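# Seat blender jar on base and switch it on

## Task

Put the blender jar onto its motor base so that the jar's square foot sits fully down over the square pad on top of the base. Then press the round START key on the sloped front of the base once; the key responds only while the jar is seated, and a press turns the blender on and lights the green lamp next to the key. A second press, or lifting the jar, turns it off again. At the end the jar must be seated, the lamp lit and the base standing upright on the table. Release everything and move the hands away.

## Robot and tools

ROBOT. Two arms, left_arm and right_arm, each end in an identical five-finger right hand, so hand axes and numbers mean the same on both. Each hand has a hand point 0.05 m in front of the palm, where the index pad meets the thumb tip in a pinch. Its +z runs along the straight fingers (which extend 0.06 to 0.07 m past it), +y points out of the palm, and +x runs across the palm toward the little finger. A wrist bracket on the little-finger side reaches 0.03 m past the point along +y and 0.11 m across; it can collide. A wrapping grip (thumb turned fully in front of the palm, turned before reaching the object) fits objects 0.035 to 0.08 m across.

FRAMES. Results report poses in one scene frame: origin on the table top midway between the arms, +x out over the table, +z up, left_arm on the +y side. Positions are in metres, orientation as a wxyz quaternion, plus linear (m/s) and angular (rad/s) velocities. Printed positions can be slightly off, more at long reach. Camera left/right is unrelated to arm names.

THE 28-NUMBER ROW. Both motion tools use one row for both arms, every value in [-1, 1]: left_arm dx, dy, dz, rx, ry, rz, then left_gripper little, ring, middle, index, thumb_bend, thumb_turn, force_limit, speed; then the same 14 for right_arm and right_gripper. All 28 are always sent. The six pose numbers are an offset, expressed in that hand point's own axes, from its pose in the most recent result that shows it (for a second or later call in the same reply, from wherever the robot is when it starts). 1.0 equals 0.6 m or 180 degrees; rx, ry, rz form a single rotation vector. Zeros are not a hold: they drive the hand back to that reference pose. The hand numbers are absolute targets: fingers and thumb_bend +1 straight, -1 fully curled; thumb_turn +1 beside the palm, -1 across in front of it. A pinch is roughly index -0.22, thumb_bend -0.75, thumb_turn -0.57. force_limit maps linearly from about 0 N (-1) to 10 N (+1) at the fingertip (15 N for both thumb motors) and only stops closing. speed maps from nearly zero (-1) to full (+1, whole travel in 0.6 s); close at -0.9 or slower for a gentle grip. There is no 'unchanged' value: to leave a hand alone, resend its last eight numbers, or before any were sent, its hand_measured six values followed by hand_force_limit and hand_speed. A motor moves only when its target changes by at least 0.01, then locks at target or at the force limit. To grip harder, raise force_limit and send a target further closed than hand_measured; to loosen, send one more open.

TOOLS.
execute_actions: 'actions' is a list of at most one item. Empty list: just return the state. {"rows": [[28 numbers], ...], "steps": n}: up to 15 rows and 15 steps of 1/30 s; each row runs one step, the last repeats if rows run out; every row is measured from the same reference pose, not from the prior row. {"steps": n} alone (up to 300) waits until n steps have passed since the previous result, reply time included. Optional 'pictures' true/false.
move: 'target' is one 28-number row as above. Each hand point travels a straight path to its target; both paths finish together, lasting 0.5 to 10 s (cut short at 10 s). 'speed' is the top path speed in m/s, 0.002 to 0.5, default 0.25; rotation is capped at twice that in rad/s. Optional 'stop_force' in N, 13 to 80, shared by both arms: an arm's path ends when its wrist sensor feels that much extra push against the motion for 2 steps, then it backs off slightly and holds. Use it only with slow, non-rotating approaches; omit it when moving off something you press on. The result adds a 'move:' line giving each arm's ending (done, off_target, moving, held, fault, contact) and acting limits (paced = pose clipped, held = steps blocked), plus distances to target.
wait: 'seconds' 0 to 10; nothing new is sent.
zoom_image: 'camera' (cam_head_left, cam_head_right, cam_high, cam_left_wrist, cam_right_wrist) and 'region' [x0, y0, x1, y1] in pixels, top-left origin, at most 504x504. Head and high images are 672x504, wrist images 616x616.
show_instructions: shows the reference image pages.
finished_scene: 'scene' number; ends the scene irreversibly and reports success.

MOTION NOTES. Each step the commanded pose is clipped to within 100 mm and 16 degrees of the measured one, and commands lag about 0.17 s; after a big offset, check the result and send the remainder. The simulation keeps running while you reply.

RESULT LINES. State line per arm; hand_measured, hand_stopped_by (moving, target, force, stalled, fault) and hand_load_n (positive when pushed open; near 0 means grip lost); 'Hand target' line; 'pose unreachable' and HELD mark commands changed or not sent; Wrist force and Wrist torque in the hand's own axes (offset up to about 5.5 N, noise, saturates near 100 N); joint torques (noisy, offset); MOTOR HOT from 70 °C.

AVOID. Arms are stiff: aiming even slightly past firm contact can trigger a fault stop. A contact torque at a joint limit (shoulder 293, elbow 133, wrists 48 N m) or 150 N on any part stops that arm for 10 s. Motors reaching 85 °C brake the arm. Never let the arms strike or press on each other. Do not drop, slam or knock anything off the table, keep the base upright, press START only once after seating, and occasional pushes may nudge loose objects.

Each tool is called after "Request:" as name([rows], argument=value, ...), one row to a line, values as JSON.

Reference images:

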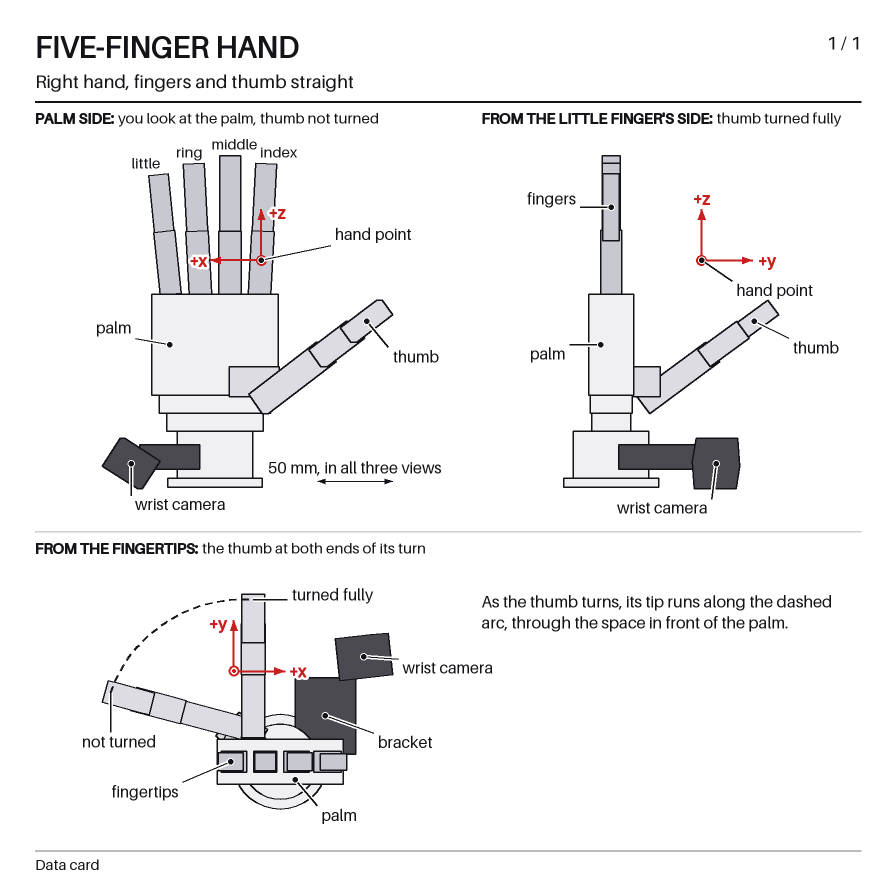

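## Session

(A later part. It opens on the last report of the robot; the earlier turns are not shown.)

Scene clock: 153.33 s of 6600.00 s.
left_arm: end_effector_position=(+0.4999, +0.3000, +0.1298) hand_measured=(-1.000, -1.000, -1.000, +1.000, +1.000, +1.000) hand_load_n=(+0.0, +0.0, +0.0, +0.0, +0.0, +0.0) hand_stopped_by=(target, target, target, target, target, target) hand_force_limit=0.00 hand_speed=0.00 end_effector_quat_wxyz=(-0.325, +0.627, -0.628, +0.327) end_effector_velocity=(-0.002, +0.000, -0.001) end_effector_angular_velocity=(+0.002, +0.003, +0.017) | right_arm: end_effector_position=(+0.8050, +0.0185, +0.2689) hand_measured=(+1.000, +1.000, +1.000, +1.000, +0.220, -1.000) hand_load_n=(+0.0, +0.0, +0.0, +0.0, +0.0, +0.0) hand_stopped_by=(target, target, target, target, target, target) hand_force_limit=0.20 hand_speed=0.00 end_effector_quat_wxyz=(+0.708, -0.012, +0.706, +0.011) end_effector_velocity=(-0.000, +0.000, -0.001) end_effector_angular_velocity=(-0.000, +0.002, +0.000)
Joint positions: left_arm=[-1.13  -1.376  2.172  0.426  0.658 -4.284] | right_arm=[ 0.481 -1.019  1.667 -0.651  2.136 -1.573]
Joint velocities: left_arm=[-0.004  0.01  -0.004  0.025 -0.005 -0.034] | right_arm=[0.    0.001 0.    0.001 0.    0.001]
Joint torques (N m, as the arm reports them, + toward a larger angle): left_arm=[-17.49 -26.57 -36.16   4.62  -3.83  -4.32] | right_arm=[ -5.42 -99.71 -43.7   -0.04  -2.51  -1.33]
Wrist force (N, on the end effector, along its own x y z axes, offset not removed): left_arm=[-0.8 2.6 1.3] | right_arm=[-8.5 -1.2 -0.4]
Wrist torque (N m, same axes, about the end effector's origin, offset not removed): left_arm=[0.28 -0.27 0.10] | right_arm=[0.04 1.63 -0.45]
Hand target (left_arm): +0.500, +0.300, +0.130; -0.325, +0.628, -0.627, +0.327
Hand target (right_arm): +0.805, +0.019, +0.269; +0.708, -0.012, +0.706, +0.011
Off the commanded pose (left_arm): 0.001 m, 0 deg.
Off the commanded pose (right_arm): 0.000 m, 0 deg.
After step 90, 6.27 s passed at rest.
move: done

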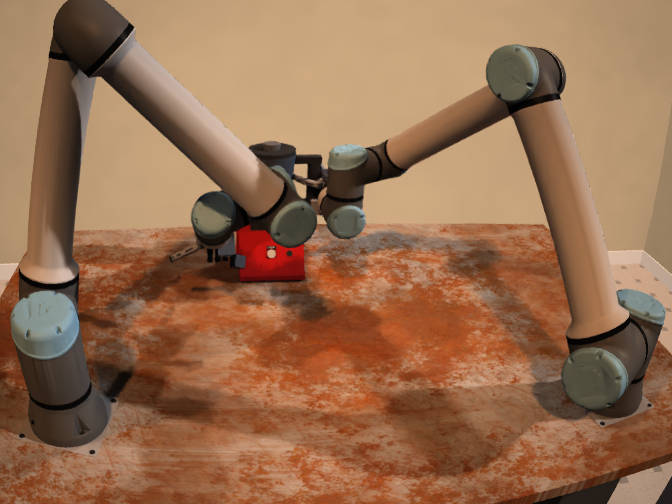

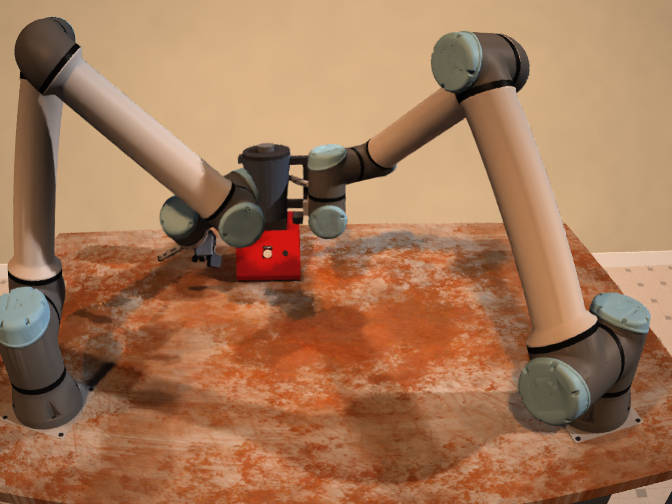

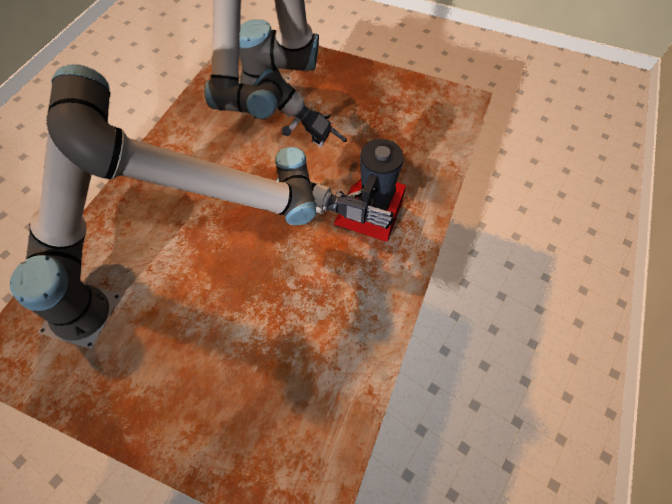

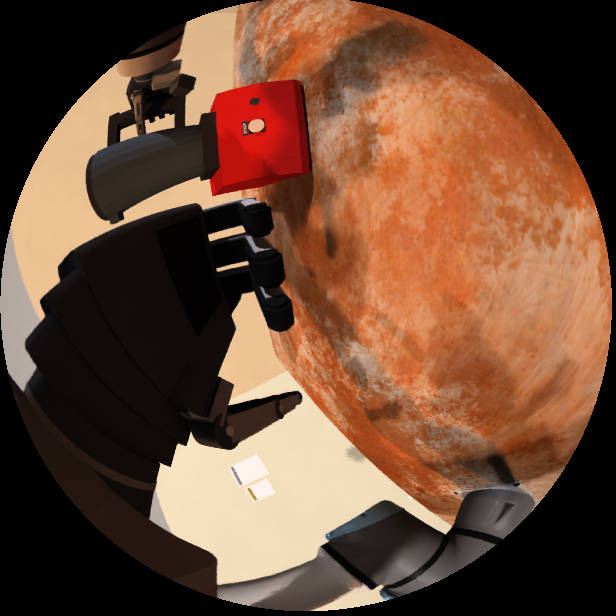

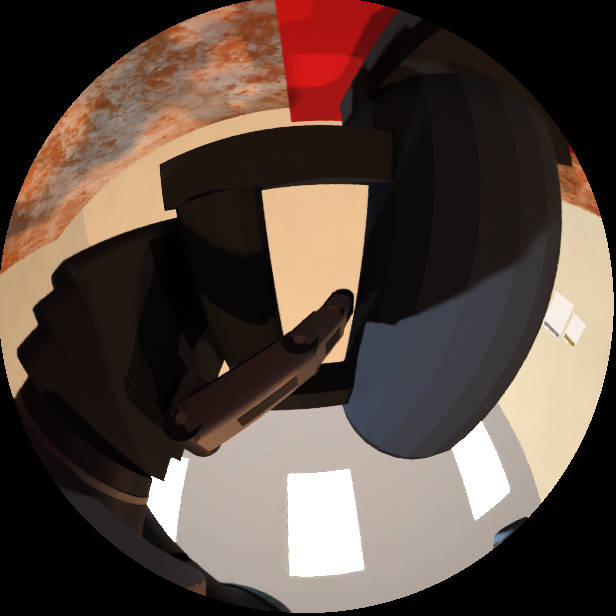

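Request:
move(target=[0,0,0,0,0,0,1,-1,-1,-1,1,1,0,0, 0,-0.03,-0.12,0,0,0,1,1,1,1,0.22,-1,0.2,0], speed=0.1)

Request:
move(target=[0.21,0.02,0.08,0,0,0,1,-1,-1,-1,1,1,0,0, -0.05,-0.7,0,0,0,0,1,1,1,1,0.22,-1,0.2,0], speed=0.3)

Scene clock: 157.30 s of 6600.00 s.
left_arm: end_effector_position=(+0.4999, +0.3000, +0.1298) hand_measured=(+1.000, -1.000, -1.000, -1.000, +1.000, +1.000) hand_load_n=(+0.0, +0.0, +0.0, +0.0, +0.0, +0.0) hand_stopped_by=(target, target, target, target, target, target) hand_force_limit=0.00 hand_speed=0.00 end_effector_quat_wxyz=(-0.325, +0.627, -0.628, +0.327) end_effector_velocity=(-0.000, -0.001, -0.001) end_effector_angular_velocity=(-0.000, +0.001, -0.001) | right_arm: end_effector_position=(+0.7337, -0.0018, +0.2686) hand_measured=(+1.000, +1.000, +1.000, +1.000, +0.220, -1.000) hand_load_n=(+0.0, +0.0, +0.0, +0.0, +0.0, +0.0) hand_stopped_by=(target, target, target, target, target, target) hand_force_limit=0.20 hand_speed=0.00 end_effector_quat_wxyz=(+0.708, -0.012, +0.706, +0.011) end_effector_velocity=(-0.000, -0.001, -0.001) end_effector_angular_velocity=(-0.001, +0.001, -0.001)
Joint positions: left_arm=[-1.13  -1.376  2.172  0.426  0.658 -4.284] | right_arm=[ 0.514 -1.101  1.806 -0.707  2.169 -1.574]
Joint velocities: left_arm=[ 0.     0.002 -0.001 -0.001  0.001  0.   ] | right_arm=[-0.001 -0.     0.001  0.     0.     0.   ]
Joint torques (N m, as the arm reports them, + toward a larger angle): left_arm=[ 22.77 -59.6  -19.53   0.84   1.18   3.62] | right_arm=[  9.61 -91.54 -27.52  -4.28   2.68  -2.48]
Wrist force (N, on the end effector, along its own x y z axes, offset not removed): left_arm=[-1.6 -0.2 -0.5] | right_arm=[-3.1 0.5 2.4]
Wrist torque (N m, same axes, about the end effector's origin, offset not removed): left_arm=[0.07 -0.18 -0.05] | right_arm=[0.00 0.52 -0.19]
Hand target (left_arm): +0.500, +0.300, +0.130; -0.325, +0.627, -0.628, +0.327
Hand target (right_arm): +0.734, -0.002, +0.269; +0.708, -0.012, +0.706, +0.011
Off the commanded pose (left_arm): 0.000 m, 0 deg.
Off the commanded pose (right_arm): 0.000 m, 0 deg.
move: done

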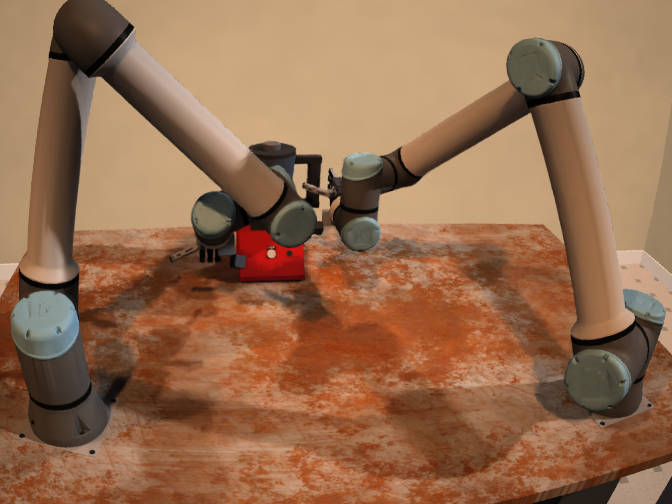

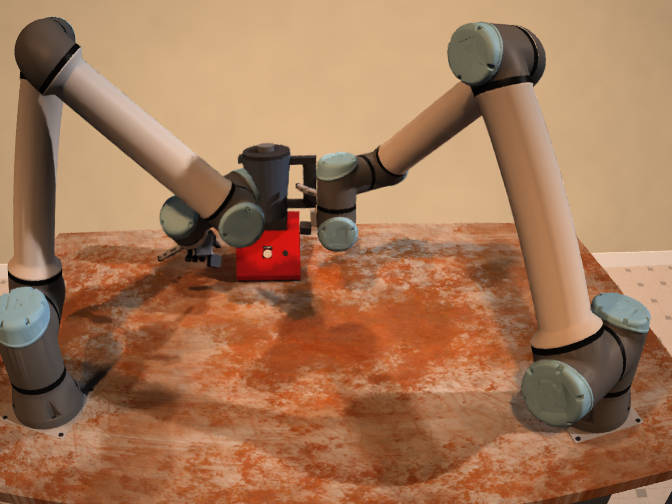

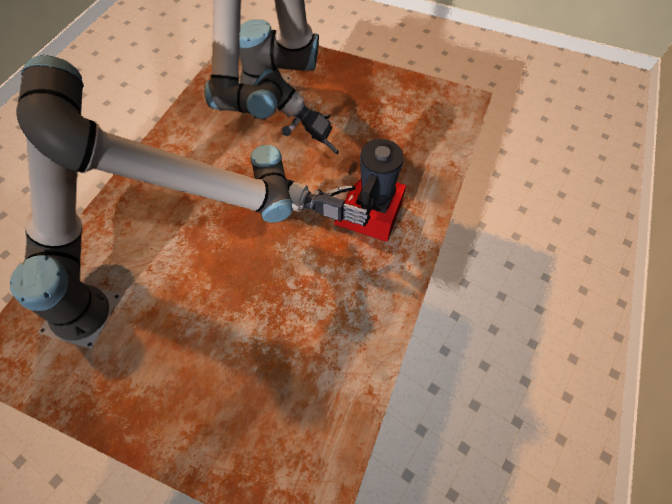

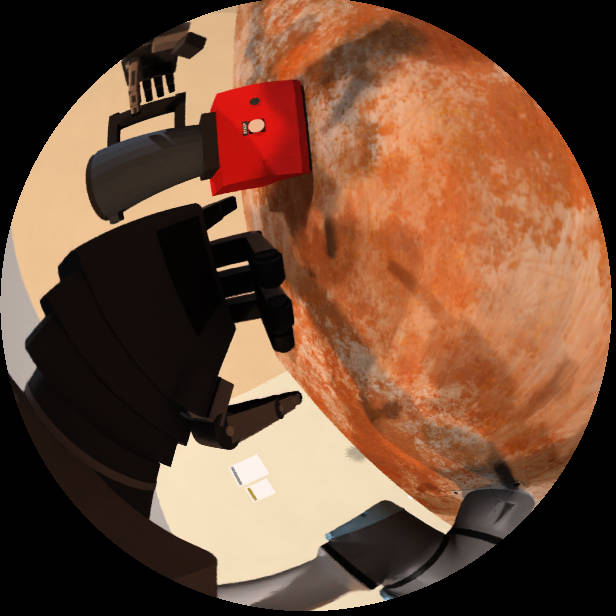

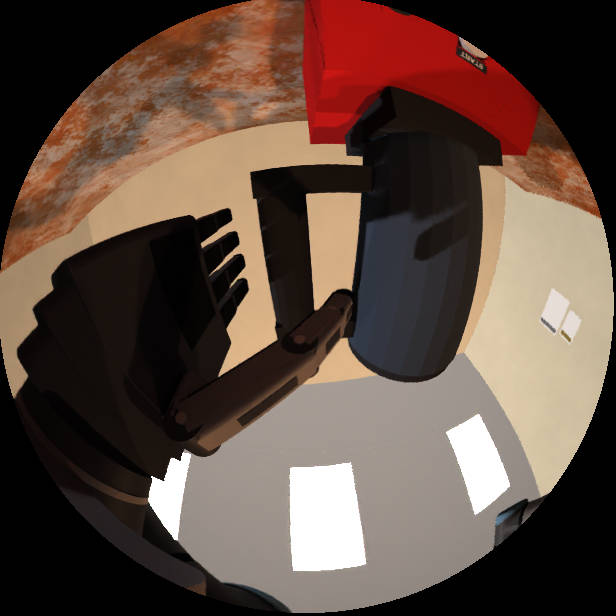

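Scene clock: 159.43 s of 6600.00 s.
left_arm: end_effector_position=(+0.5319, +0.1739, +0.0924) hand_measured=(+1.000, -1.000, -1.000, -1.000, +1.000, +1.000) hand_load_n=(+0.0, +0.0, +0.0, +0.0, +0.0, +0.0) hand_stopped_by=(target, target, target, target, target, target) hand_force_limit=0.00 hand_speed=0.00 end_effector_quat_wxyz=(-0.325, +0.627, -0.628, +0.327) end_effector_velocity=(-0.000, -0.000, -0.000) end_effector_angular_velocity=(+0.000, +0.001, -0.001) | right_arm: end_effector_position=(+0.7470, -0.4209, +0.2985) hand_measured=(+1.000, +1.000, +1.000, +1.000, +0.220, -1.000) hand_load_n=(+0.0, +0.0, +0.0, +0.0, +0.0, +0.0) hand_stopped_by=(target, target, target, target, target, target) hand_force_limit=0.20 hand_speed=0.00 end_effector_quat_wxyz=(+0.708, -0.011, +0.706, +0.012) end_effector_velocity=(+0.001, -0.003, +0.002) end_effector_angular_velocity=(+0.001, -0.002, +0.001)
Joint positions: left_arm=[-1.132 -1.158  1.948  0.433  0.657 -4.286] | right_arm=[-0.183 -1.456  2.237 -0.783  1.472 -1.569]
Joint velocities: left_arm=[ 0.     0.    -0.     0.     0.002  0.001] | right_arm=[-0.007 -0.002 -0.001  0.    -0.009  0.001]
Joint torques (N m, as the arm reports them, + toward a larger angle): left_arm=[ 20.83 -43.79 -34.58   4.7    0.79   3.17] | right_arm=[-15.78 -54.07 -25.39   0.09  -2.04  -2.33]
Wrist force (N, on the end effector, along its own x y z axes, offset not removed): left_arm=[-1.6 0.6 -2.4] | right_arm=[-4.4 2.5 2.8]
Wrist torque (N m, same axes, about the end effector's origin, offset not removed): left_arm=[0.26 -0.13 -0.05] | right_arm=[0.24 0.97 -0.35]
Hand target (left_arm): +0.532, +0.174, +0.092; -0.325, +0.627, -0.628, +0.327
Hand target (right_arm): +0.747, -0.421, +0.299; +0.708, -0.011, +0.706, +0.012
Off the commanded pose (left_arm): 0.000 m, 0 deg.
Off the commanded pose (right_arm): 0.001 m, 0 deg.
move: done

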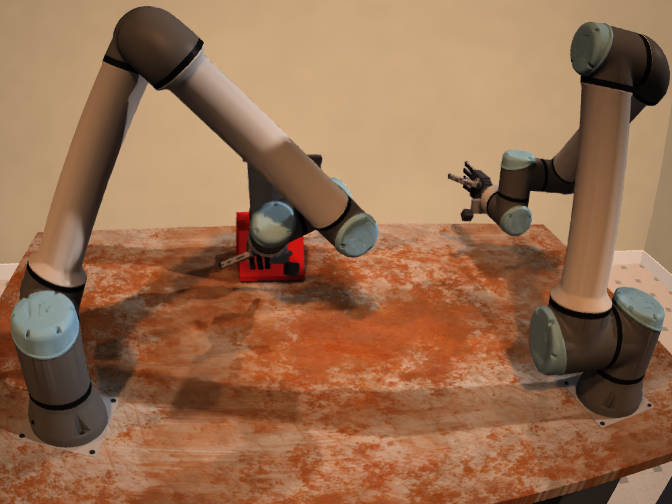

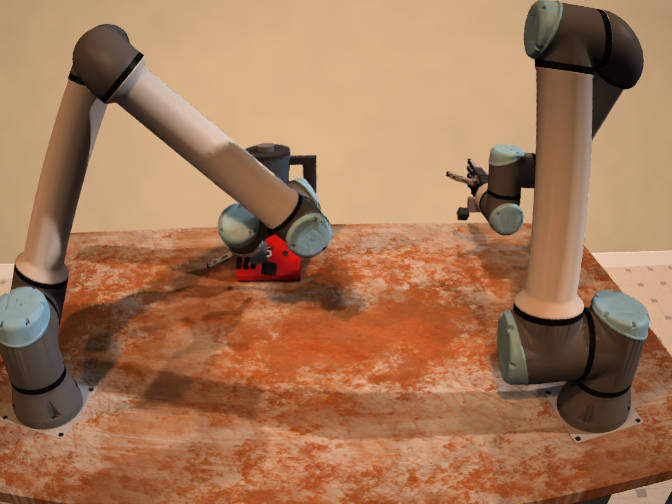

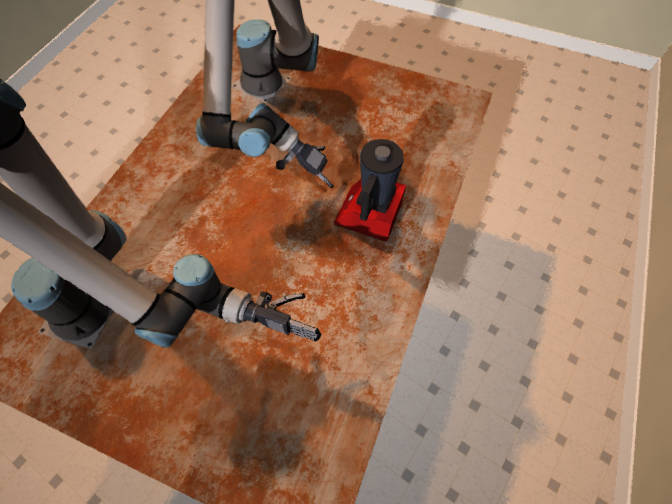

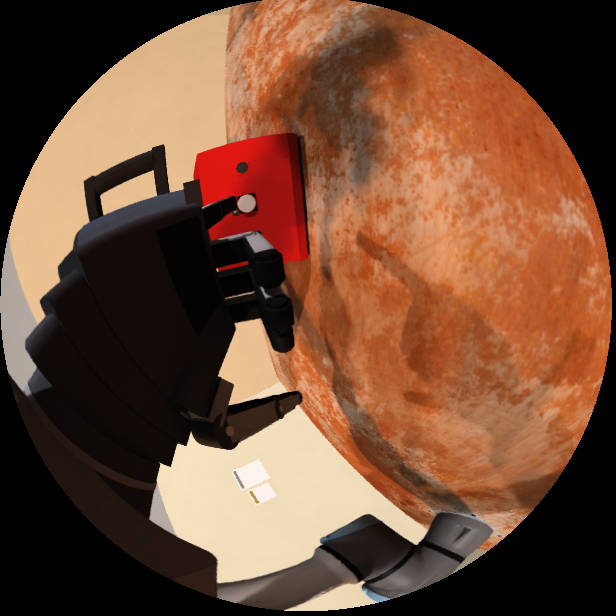

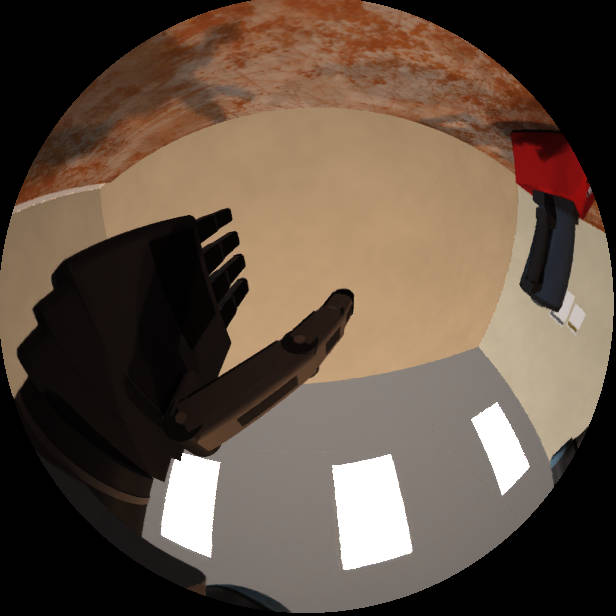

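Request:
zoom_image(camera="cam_left_wrist", region=[180, 130, 320, 270])

Request:
zoom_image(camera="cam_high", region=[280, 140, 400, 240])

Region (180, 130, 320, 270) of cam_left_wrist's 616x616 image, scaled by 3.600, with more detail than that image has.

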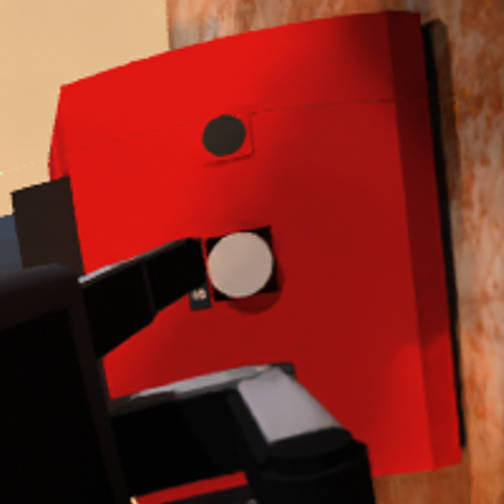

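Region (280, 140, 400, 240) of cam_high's 672x504 image, scaled by 4.200, with more detail than that image has.

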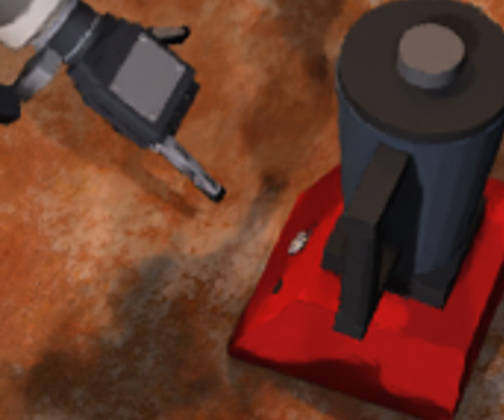

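Request:
move(target=[-0.012,-0.004,0.085,0,0,0,1,-1,-1,-1,1,1,0,0, 0,0,0,0,0,0,1,1,1,1,0.22,-1,0.2,0], speed=0.06, stop_force=13)

Request:
zoom_image(camera="cam_left_wrist", region=[180, 130, 320, 270])

Request:
zoom_image(camera="cam_high", region=[280, 140, 400, 240])

Scene clock: 165.67 s of 6600.00 s.
left_arm: end_effector_position=(+0.5748, +0.1810, +0.0652) hand_measured=(+1.000, -1.000, -1.000, -1.000, +1.000, +1.000) hand_load_n=(+0.0, +0.0, +0.0, +0.0, +0.0, +0.0) hand_stopped_by=(target, target, target, target, target, target) hand_force_limit=0.00 hand_speed=0.00 end_effector_quat_wxyz=(-0.325, +0.627, -0.628, +0.327) end_effector_velocity=(+0.002, +0.000, -0.001) end_effector_angular_velocity=(-0.001, -0.001, -0.000) | right_arm: end_effector_position=(+0.7470, -0.4209, +0.2985) hand_measured=(+1.000, +1.000, +1.000, +1.000, +0.220, -1.000) hand_load_n=(+0.0, +0.0, +0.0, +0.0, +0.0, +0.0) hand_stopped_by=(target, target, target, target, target, target) hand_force_limit=0.20 hand_speed=0.00 end_effector_quat_wxyz=(+0.708, -0.011, +0.706, +0.012) end_effector_velocity=(-0.000, +0.000, -0.001) end_effector_angular_velocity=(-0.001, +0.001, +0.000)
Joint positions: left_arm=[-1.052 -1.118  1.925  0.324  0.687 -4.169] | right_arm=[-0.183 -1.456  2.237 -0.783  1.472 -1.569]
Joint velocities: left_arm=[ 0.003  0.002 -0.001 -0.006  0.001  0.006] | right_arm=[-0.     0.     0.001 -0.    -0.    -0.001]
Joint torques (N m, as the arm reports them, + toward a larger angle): left_arm=[ 21.6  -46.48 -35.86   0.74   1.02   3.62] | right_arm=[  8.46 -35.95 -38.93  -4.66   2.74  -0.47]
Wrist force (N, on the end effector, along its own x y z axes, offset not removed): left_arm=[-3.3 4.1 -1.0] | right_arm=[-7.5 0.5 0.6]
Wrist torque (N m, same axes, about the end effector's origin, offset not removed): left_arm=[0.71 0.13 -0.10] | right_arm=[-0.21 1.31 -0.47]
Hand target (left_arm): +0.575, +0.181, +0.065; -0.325, +0.627, -0.628, +0.327
Hand target (right_arm): +0.747, -0.421, +0.299; +0.708, -0.011, +0.706, +0.012
Off the commanded pose (left_arm): 0.000 m, 0 deg.
Off the commanded pose (right_arm): 0.000 m, 0 deg.
After step 90, 1.90 s passed at rest.
move: done

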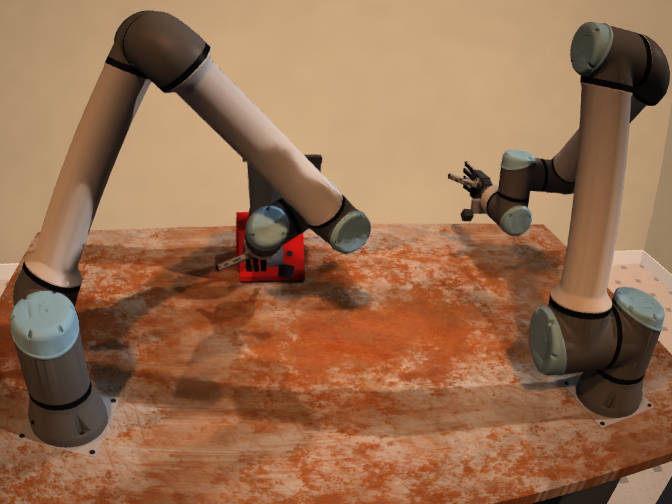

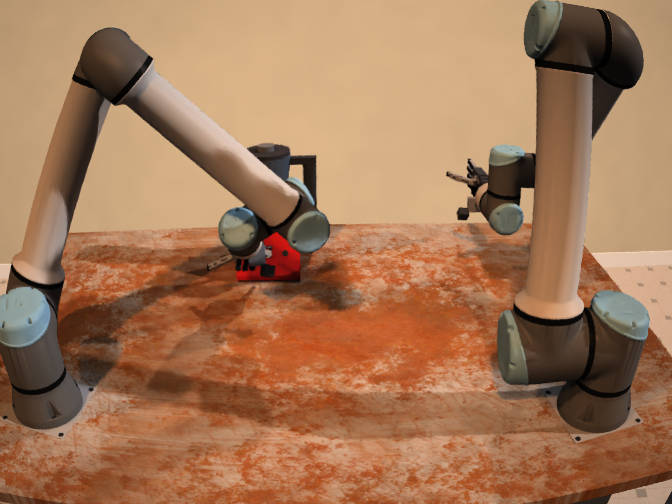

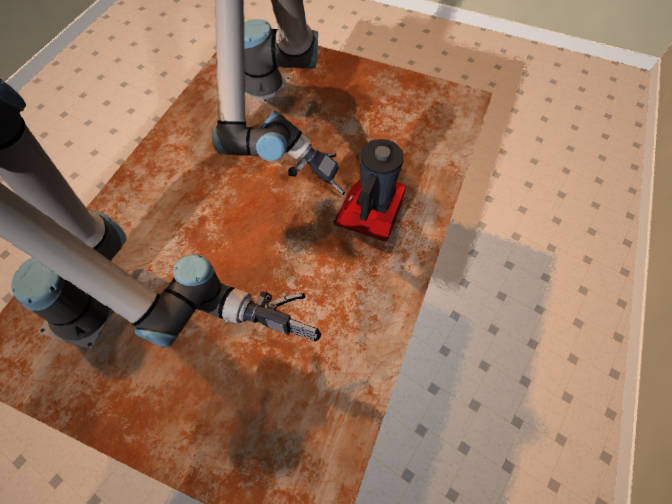

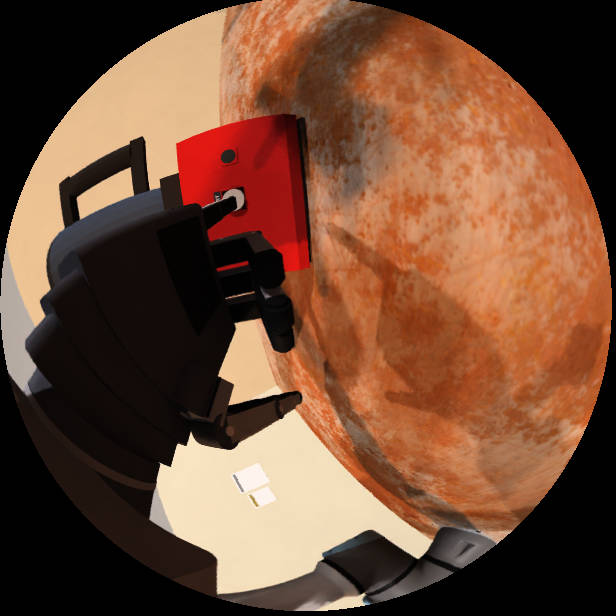

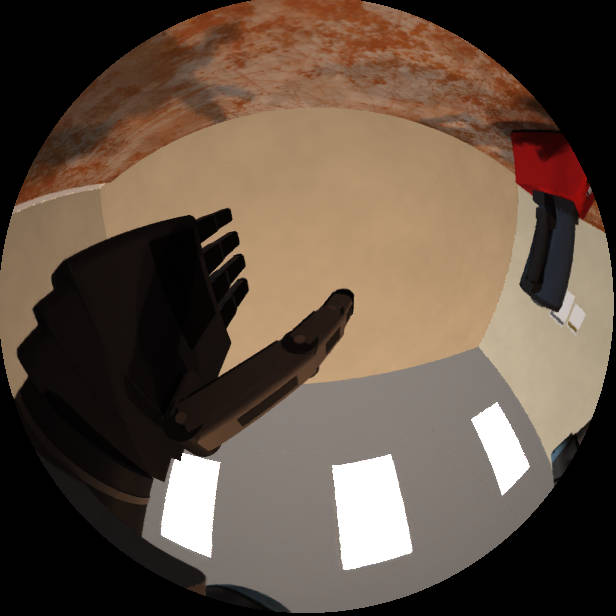

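Region (180, 130, 320, 270) of cam_left_wrist's 616x616 image, scaled by 3.600, with more detail than that image has.

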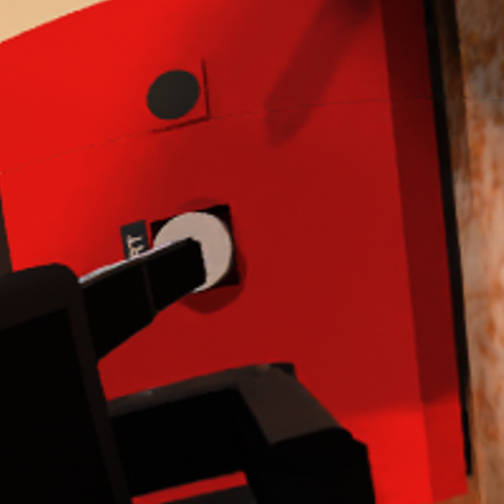

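Region (280, 140, 400, 240) of cam_high's 672x504 image, scaled by 4.200, with more detail than that image has.

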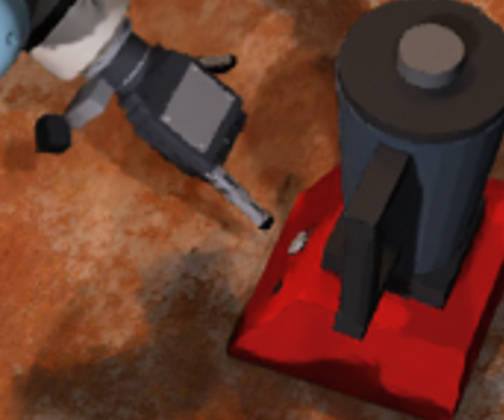

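Request:
move(target=[0.005,-0.013,0.04,0,0,0,1,-1,-1,-1,1,1,0,0, 0,0,0,0,0,0,1,1,1,1,0.22,-1,0.2,0], speed=0.015, stop_force=13)

Request:
zoom_image(camera="cam_left_wrist", region=[180, 130, 320, 270])

Request:
zoom_image(camera="cam_high", region=[280, 140, 400, 240])

Scene clock: 171.53 s of 6600.00 s.
left_arm: end_effector_position=(+0.5987, +0.1780, +0.0579) hand_measured=(+1.000, -1.000, -1.000, -1.000, +1.000, +1.000) hand_load_n=(+0.0, +0.0, +0.0, +0.0, +0.0, +0.0) hand_stopped_by=(target, target, target, target, target, target) hand_force_limit=0.00 hand_speed=0.00 end_effector_quat_wxyz=(-0.325, +0.627, -0.628, +0.327) end_effector_velocity=(+0.003, -0.001, +0.000) end_effector_angular_velocity=(-0.002, -0.002, +0.001) | right_arm: end_effector_position=(+0.7470, -0.4209, +0.2985) hand_measured=(+1.000, +1.000, +1.000, +1.000, +0.220, -1.000) hand_load_n=(+0.0, +0.0, +0.0, +0.0, +0.0, +0.0) hand_stopped_by=(target, target, target, target, target, target) hand_force_limit=0.20 hand_speed=0.00 end_effector_quat_wxyz=(+0.708, -0.011, +0.706, +0.012) end_effector_velocity=(-0.001, -0.000, -0.000) end_effector_angular_velocity=(+0.000, +0.000, -0.001)
Joint positions: left_arm=[-1.015 -1.096  1.894  0.292  0.704 -4.116] | right_arm=[-0.183 -1.456  2.237 -0.783  1.472 -1.569]
Joint velocities: left_arm=[ 0.004  0.001 -0.004 -0.004  0.     0.005] | right_arm=[-0.    -0.001  0.001  0.     0.     0.   ]
Joint torques (N m, as the arm reports them, + toward a larger angle): left_arm=[ 23.53 -48.74 -35.86   0.29   0.97   3.29] | right_arm=[  5.35 -38.63 -38.8    0.17   1.94   0.33]
Wrist force (N, on the end effector, along its own x y z axes, offset not removed): left_arm=[-2.1 1.1 -1.2] | right_arm=[-3.0 0.7 1.5]
Wrist torque (N m, same axes, about the end effector's origin, offset not removed): left_arm=[0.26 0.00 0.02] | right_arm=[0.17 0.65 -0.41]
Hand target (left_arm): +0.599, +0.178, +0.058; -0.325, +0.627, -0.628, +0.327
Hand target (right_arm): +0.747, -0.421, +0.299; +0.708, -0.011, +0.706, +0.012
Off the commanded pose (left_arm): 0.000 m, 0 deg.
Off the commanded pose (right_arm): 0.000 m, 0 deg.
After step 90, 0.90 s passed at rest.
move: done

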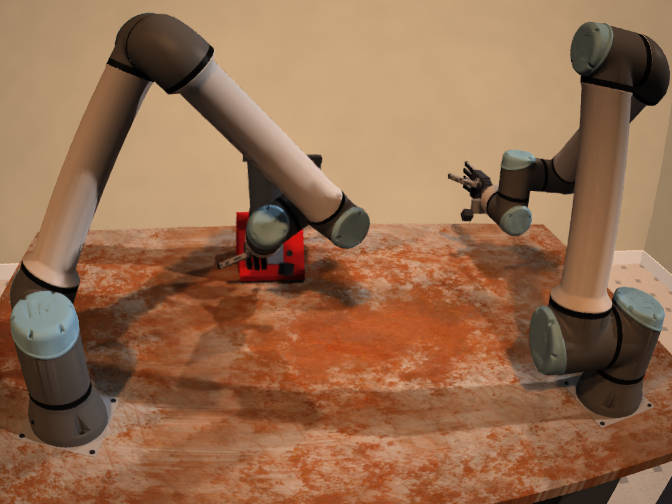

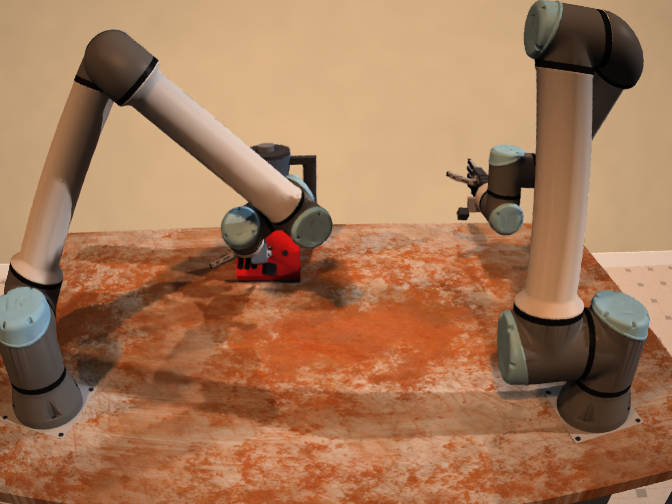

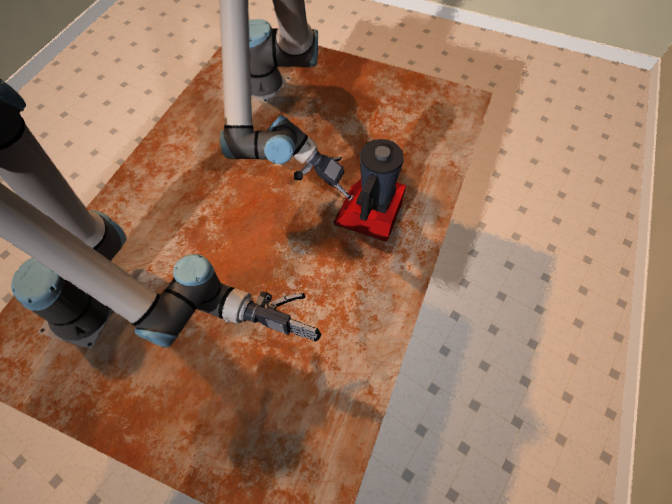

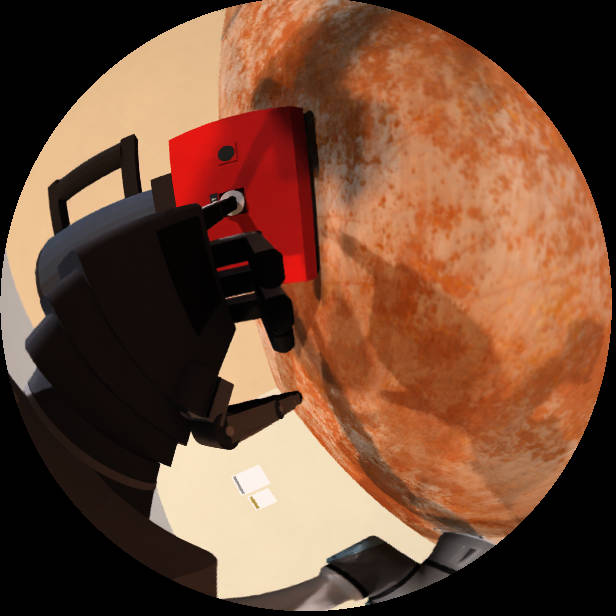

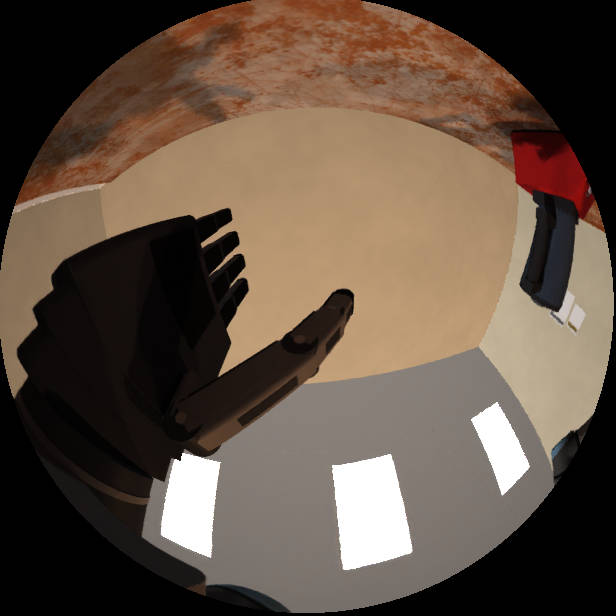

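Region (180, 130, 320, 270) of cam_left_wrist's 616x616 image, scaled by 3.600, with more detail than that image has.

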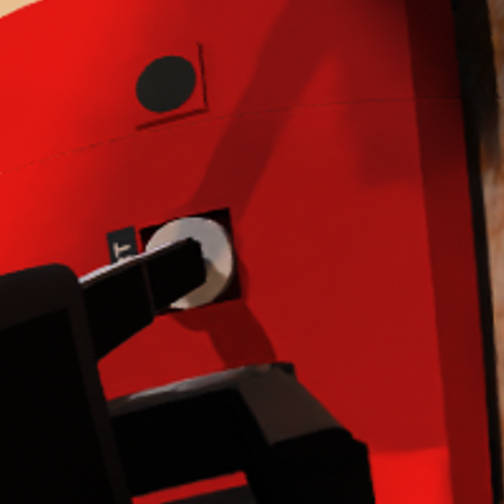

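Region (280, 140, 400, 240) of cam_high's 672x504 image, scaled by 4.200, with more detail than that image has.

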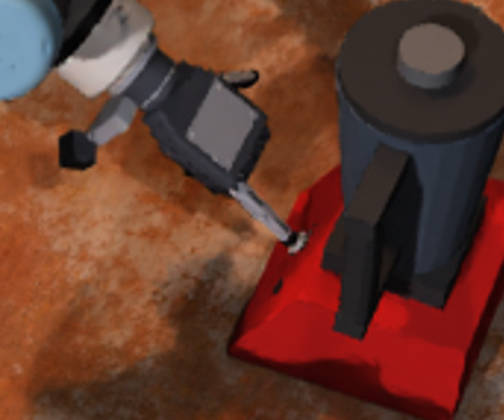

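Centered and nearly touching. Press along the key's normal.

Request:
move(target=[0,-0.004,0.018,0,0,0,1,-1,-1,-1,1,1,0,0, 0,0,0,0,0,0,1,1,1,1,0.22,-1,0.2,0], speed=0.007, stop_force=13)

Scene clock: 175.07 s of 6600.00 s.
left_arm: end_effector_position=(+0.6041, +0.1779, +0.0557) hand_measured=(+1.000, -1.000, -1.000, -1.000, +1.000, +1.000) hand_load_n=(-5.0, +0.0, +0.0, +0.0, +0.0, +0.0) hand_stopped_by=(target, target, target, target, target, target) hand_force_limit=0.00 hand_speed=0.00 end_effector_quat_wxyz=(-0.325, +0.627, -0.628, +0.327) end_effector_velocity=(-0.002, +0.001, +0.000) end_effector_angular_velocity=(-0.001, +0.000, +0.003) | right_arm: end_effector_position=(+0.7470, -0.4209, +0.2985) hand_measured=(+1.000, +1.000, +1.000, +1.000, +0.220, -1.000) hand_load_n=(+0.0, +0.0, +0.0, +0.0, +0.0, +0.0) hand_stopped_by=(target, target, target, target, target, target) hand_force_limit=0.20 hand_speed=0.00 end_effector_quat_wxyz=(+0.708, -0.011, +0.706, +0.012) end_effector_velocity=(+0.001, +0.000, -0.000) end_effector_angular_velocity=(+0.001, -0.000, +0.000)
Joint positions: left_arm=[-1.006 -1.09   1.889  0.283  0.708 -4.104] | right_arm=[-0.183 -1.456  2.237 -0.783  1.472 -1.569]
Joint velocities: left_arm=[-0.002 -0.002  0.004  0.003 -0.002 -0.007] | right_arm=[ 0.     0.003 -0.002 -0.001  0.     0.001]
Joint torques (N m, as the arm reports them, + toward a larger angle): left_arm=[ -1.93 -73.91 -22.9    1.18  -3.98  -4.41] | right_arm=[  0.58 -43.71 -37.36  -0.71  -0.07  -1.52]
Wrist force (N, on the end effector, along its own x y z axes, offset not removed): left_arm=[-5.0 7.0 -32.8] | right_arm=[-6.1 2.8 2.2]
Wrist torque (N m, same axes, about the end effector's origin, offset not removed): left_arm=[2.23 1.58 0.05] | right_arm=[0.34 1.10 -0.17]
Hand target (left_arm): +0.604, +0.178, +0.056; -0.325, +0.627, -0.628, +0.327
Hand target (right_arm): +0.747, -0.421, +0.299; +0.708, -0.011, +0.706, +0.012
Off the commanded pose (left_arm): 0.005 m, 0 deg.
Off the commanded pose (right_arm): 0.000 m, 0 deg.
move: contact (left_arm)

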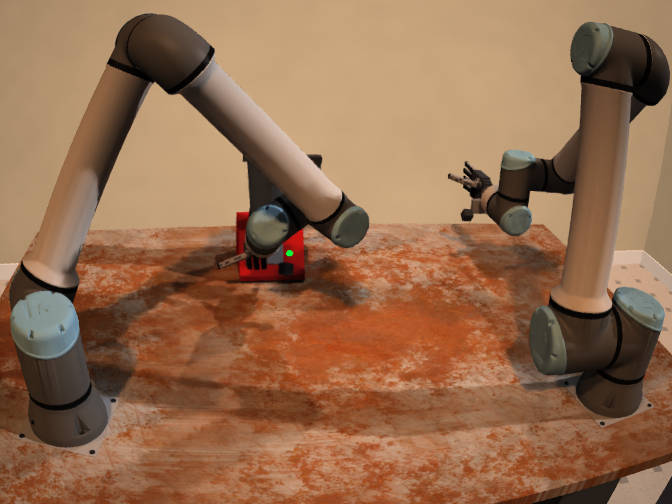

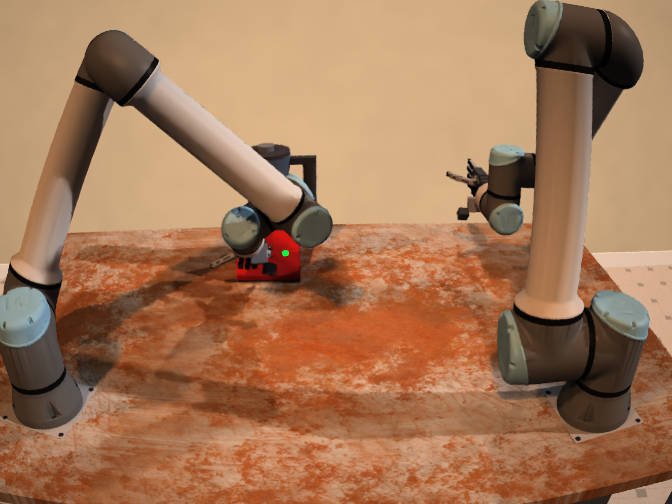

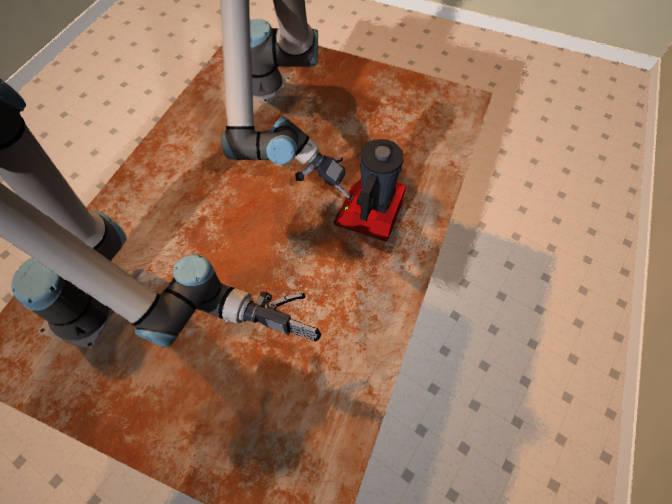

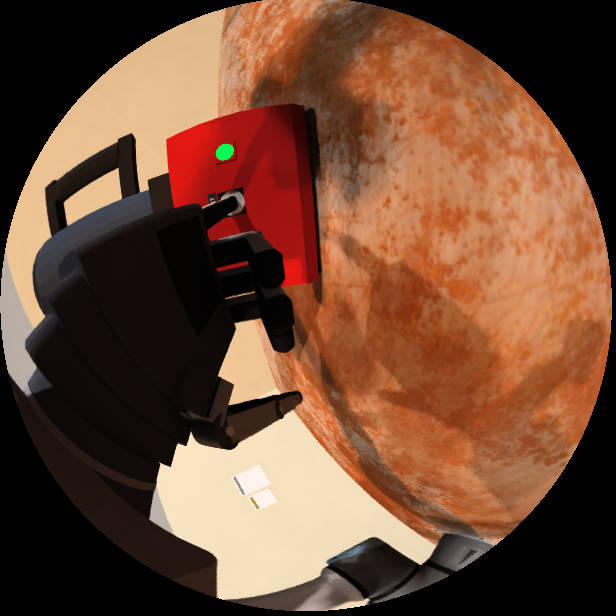

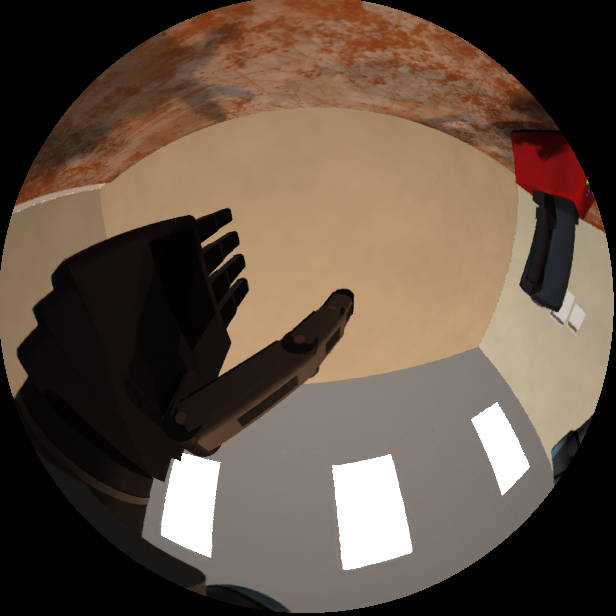

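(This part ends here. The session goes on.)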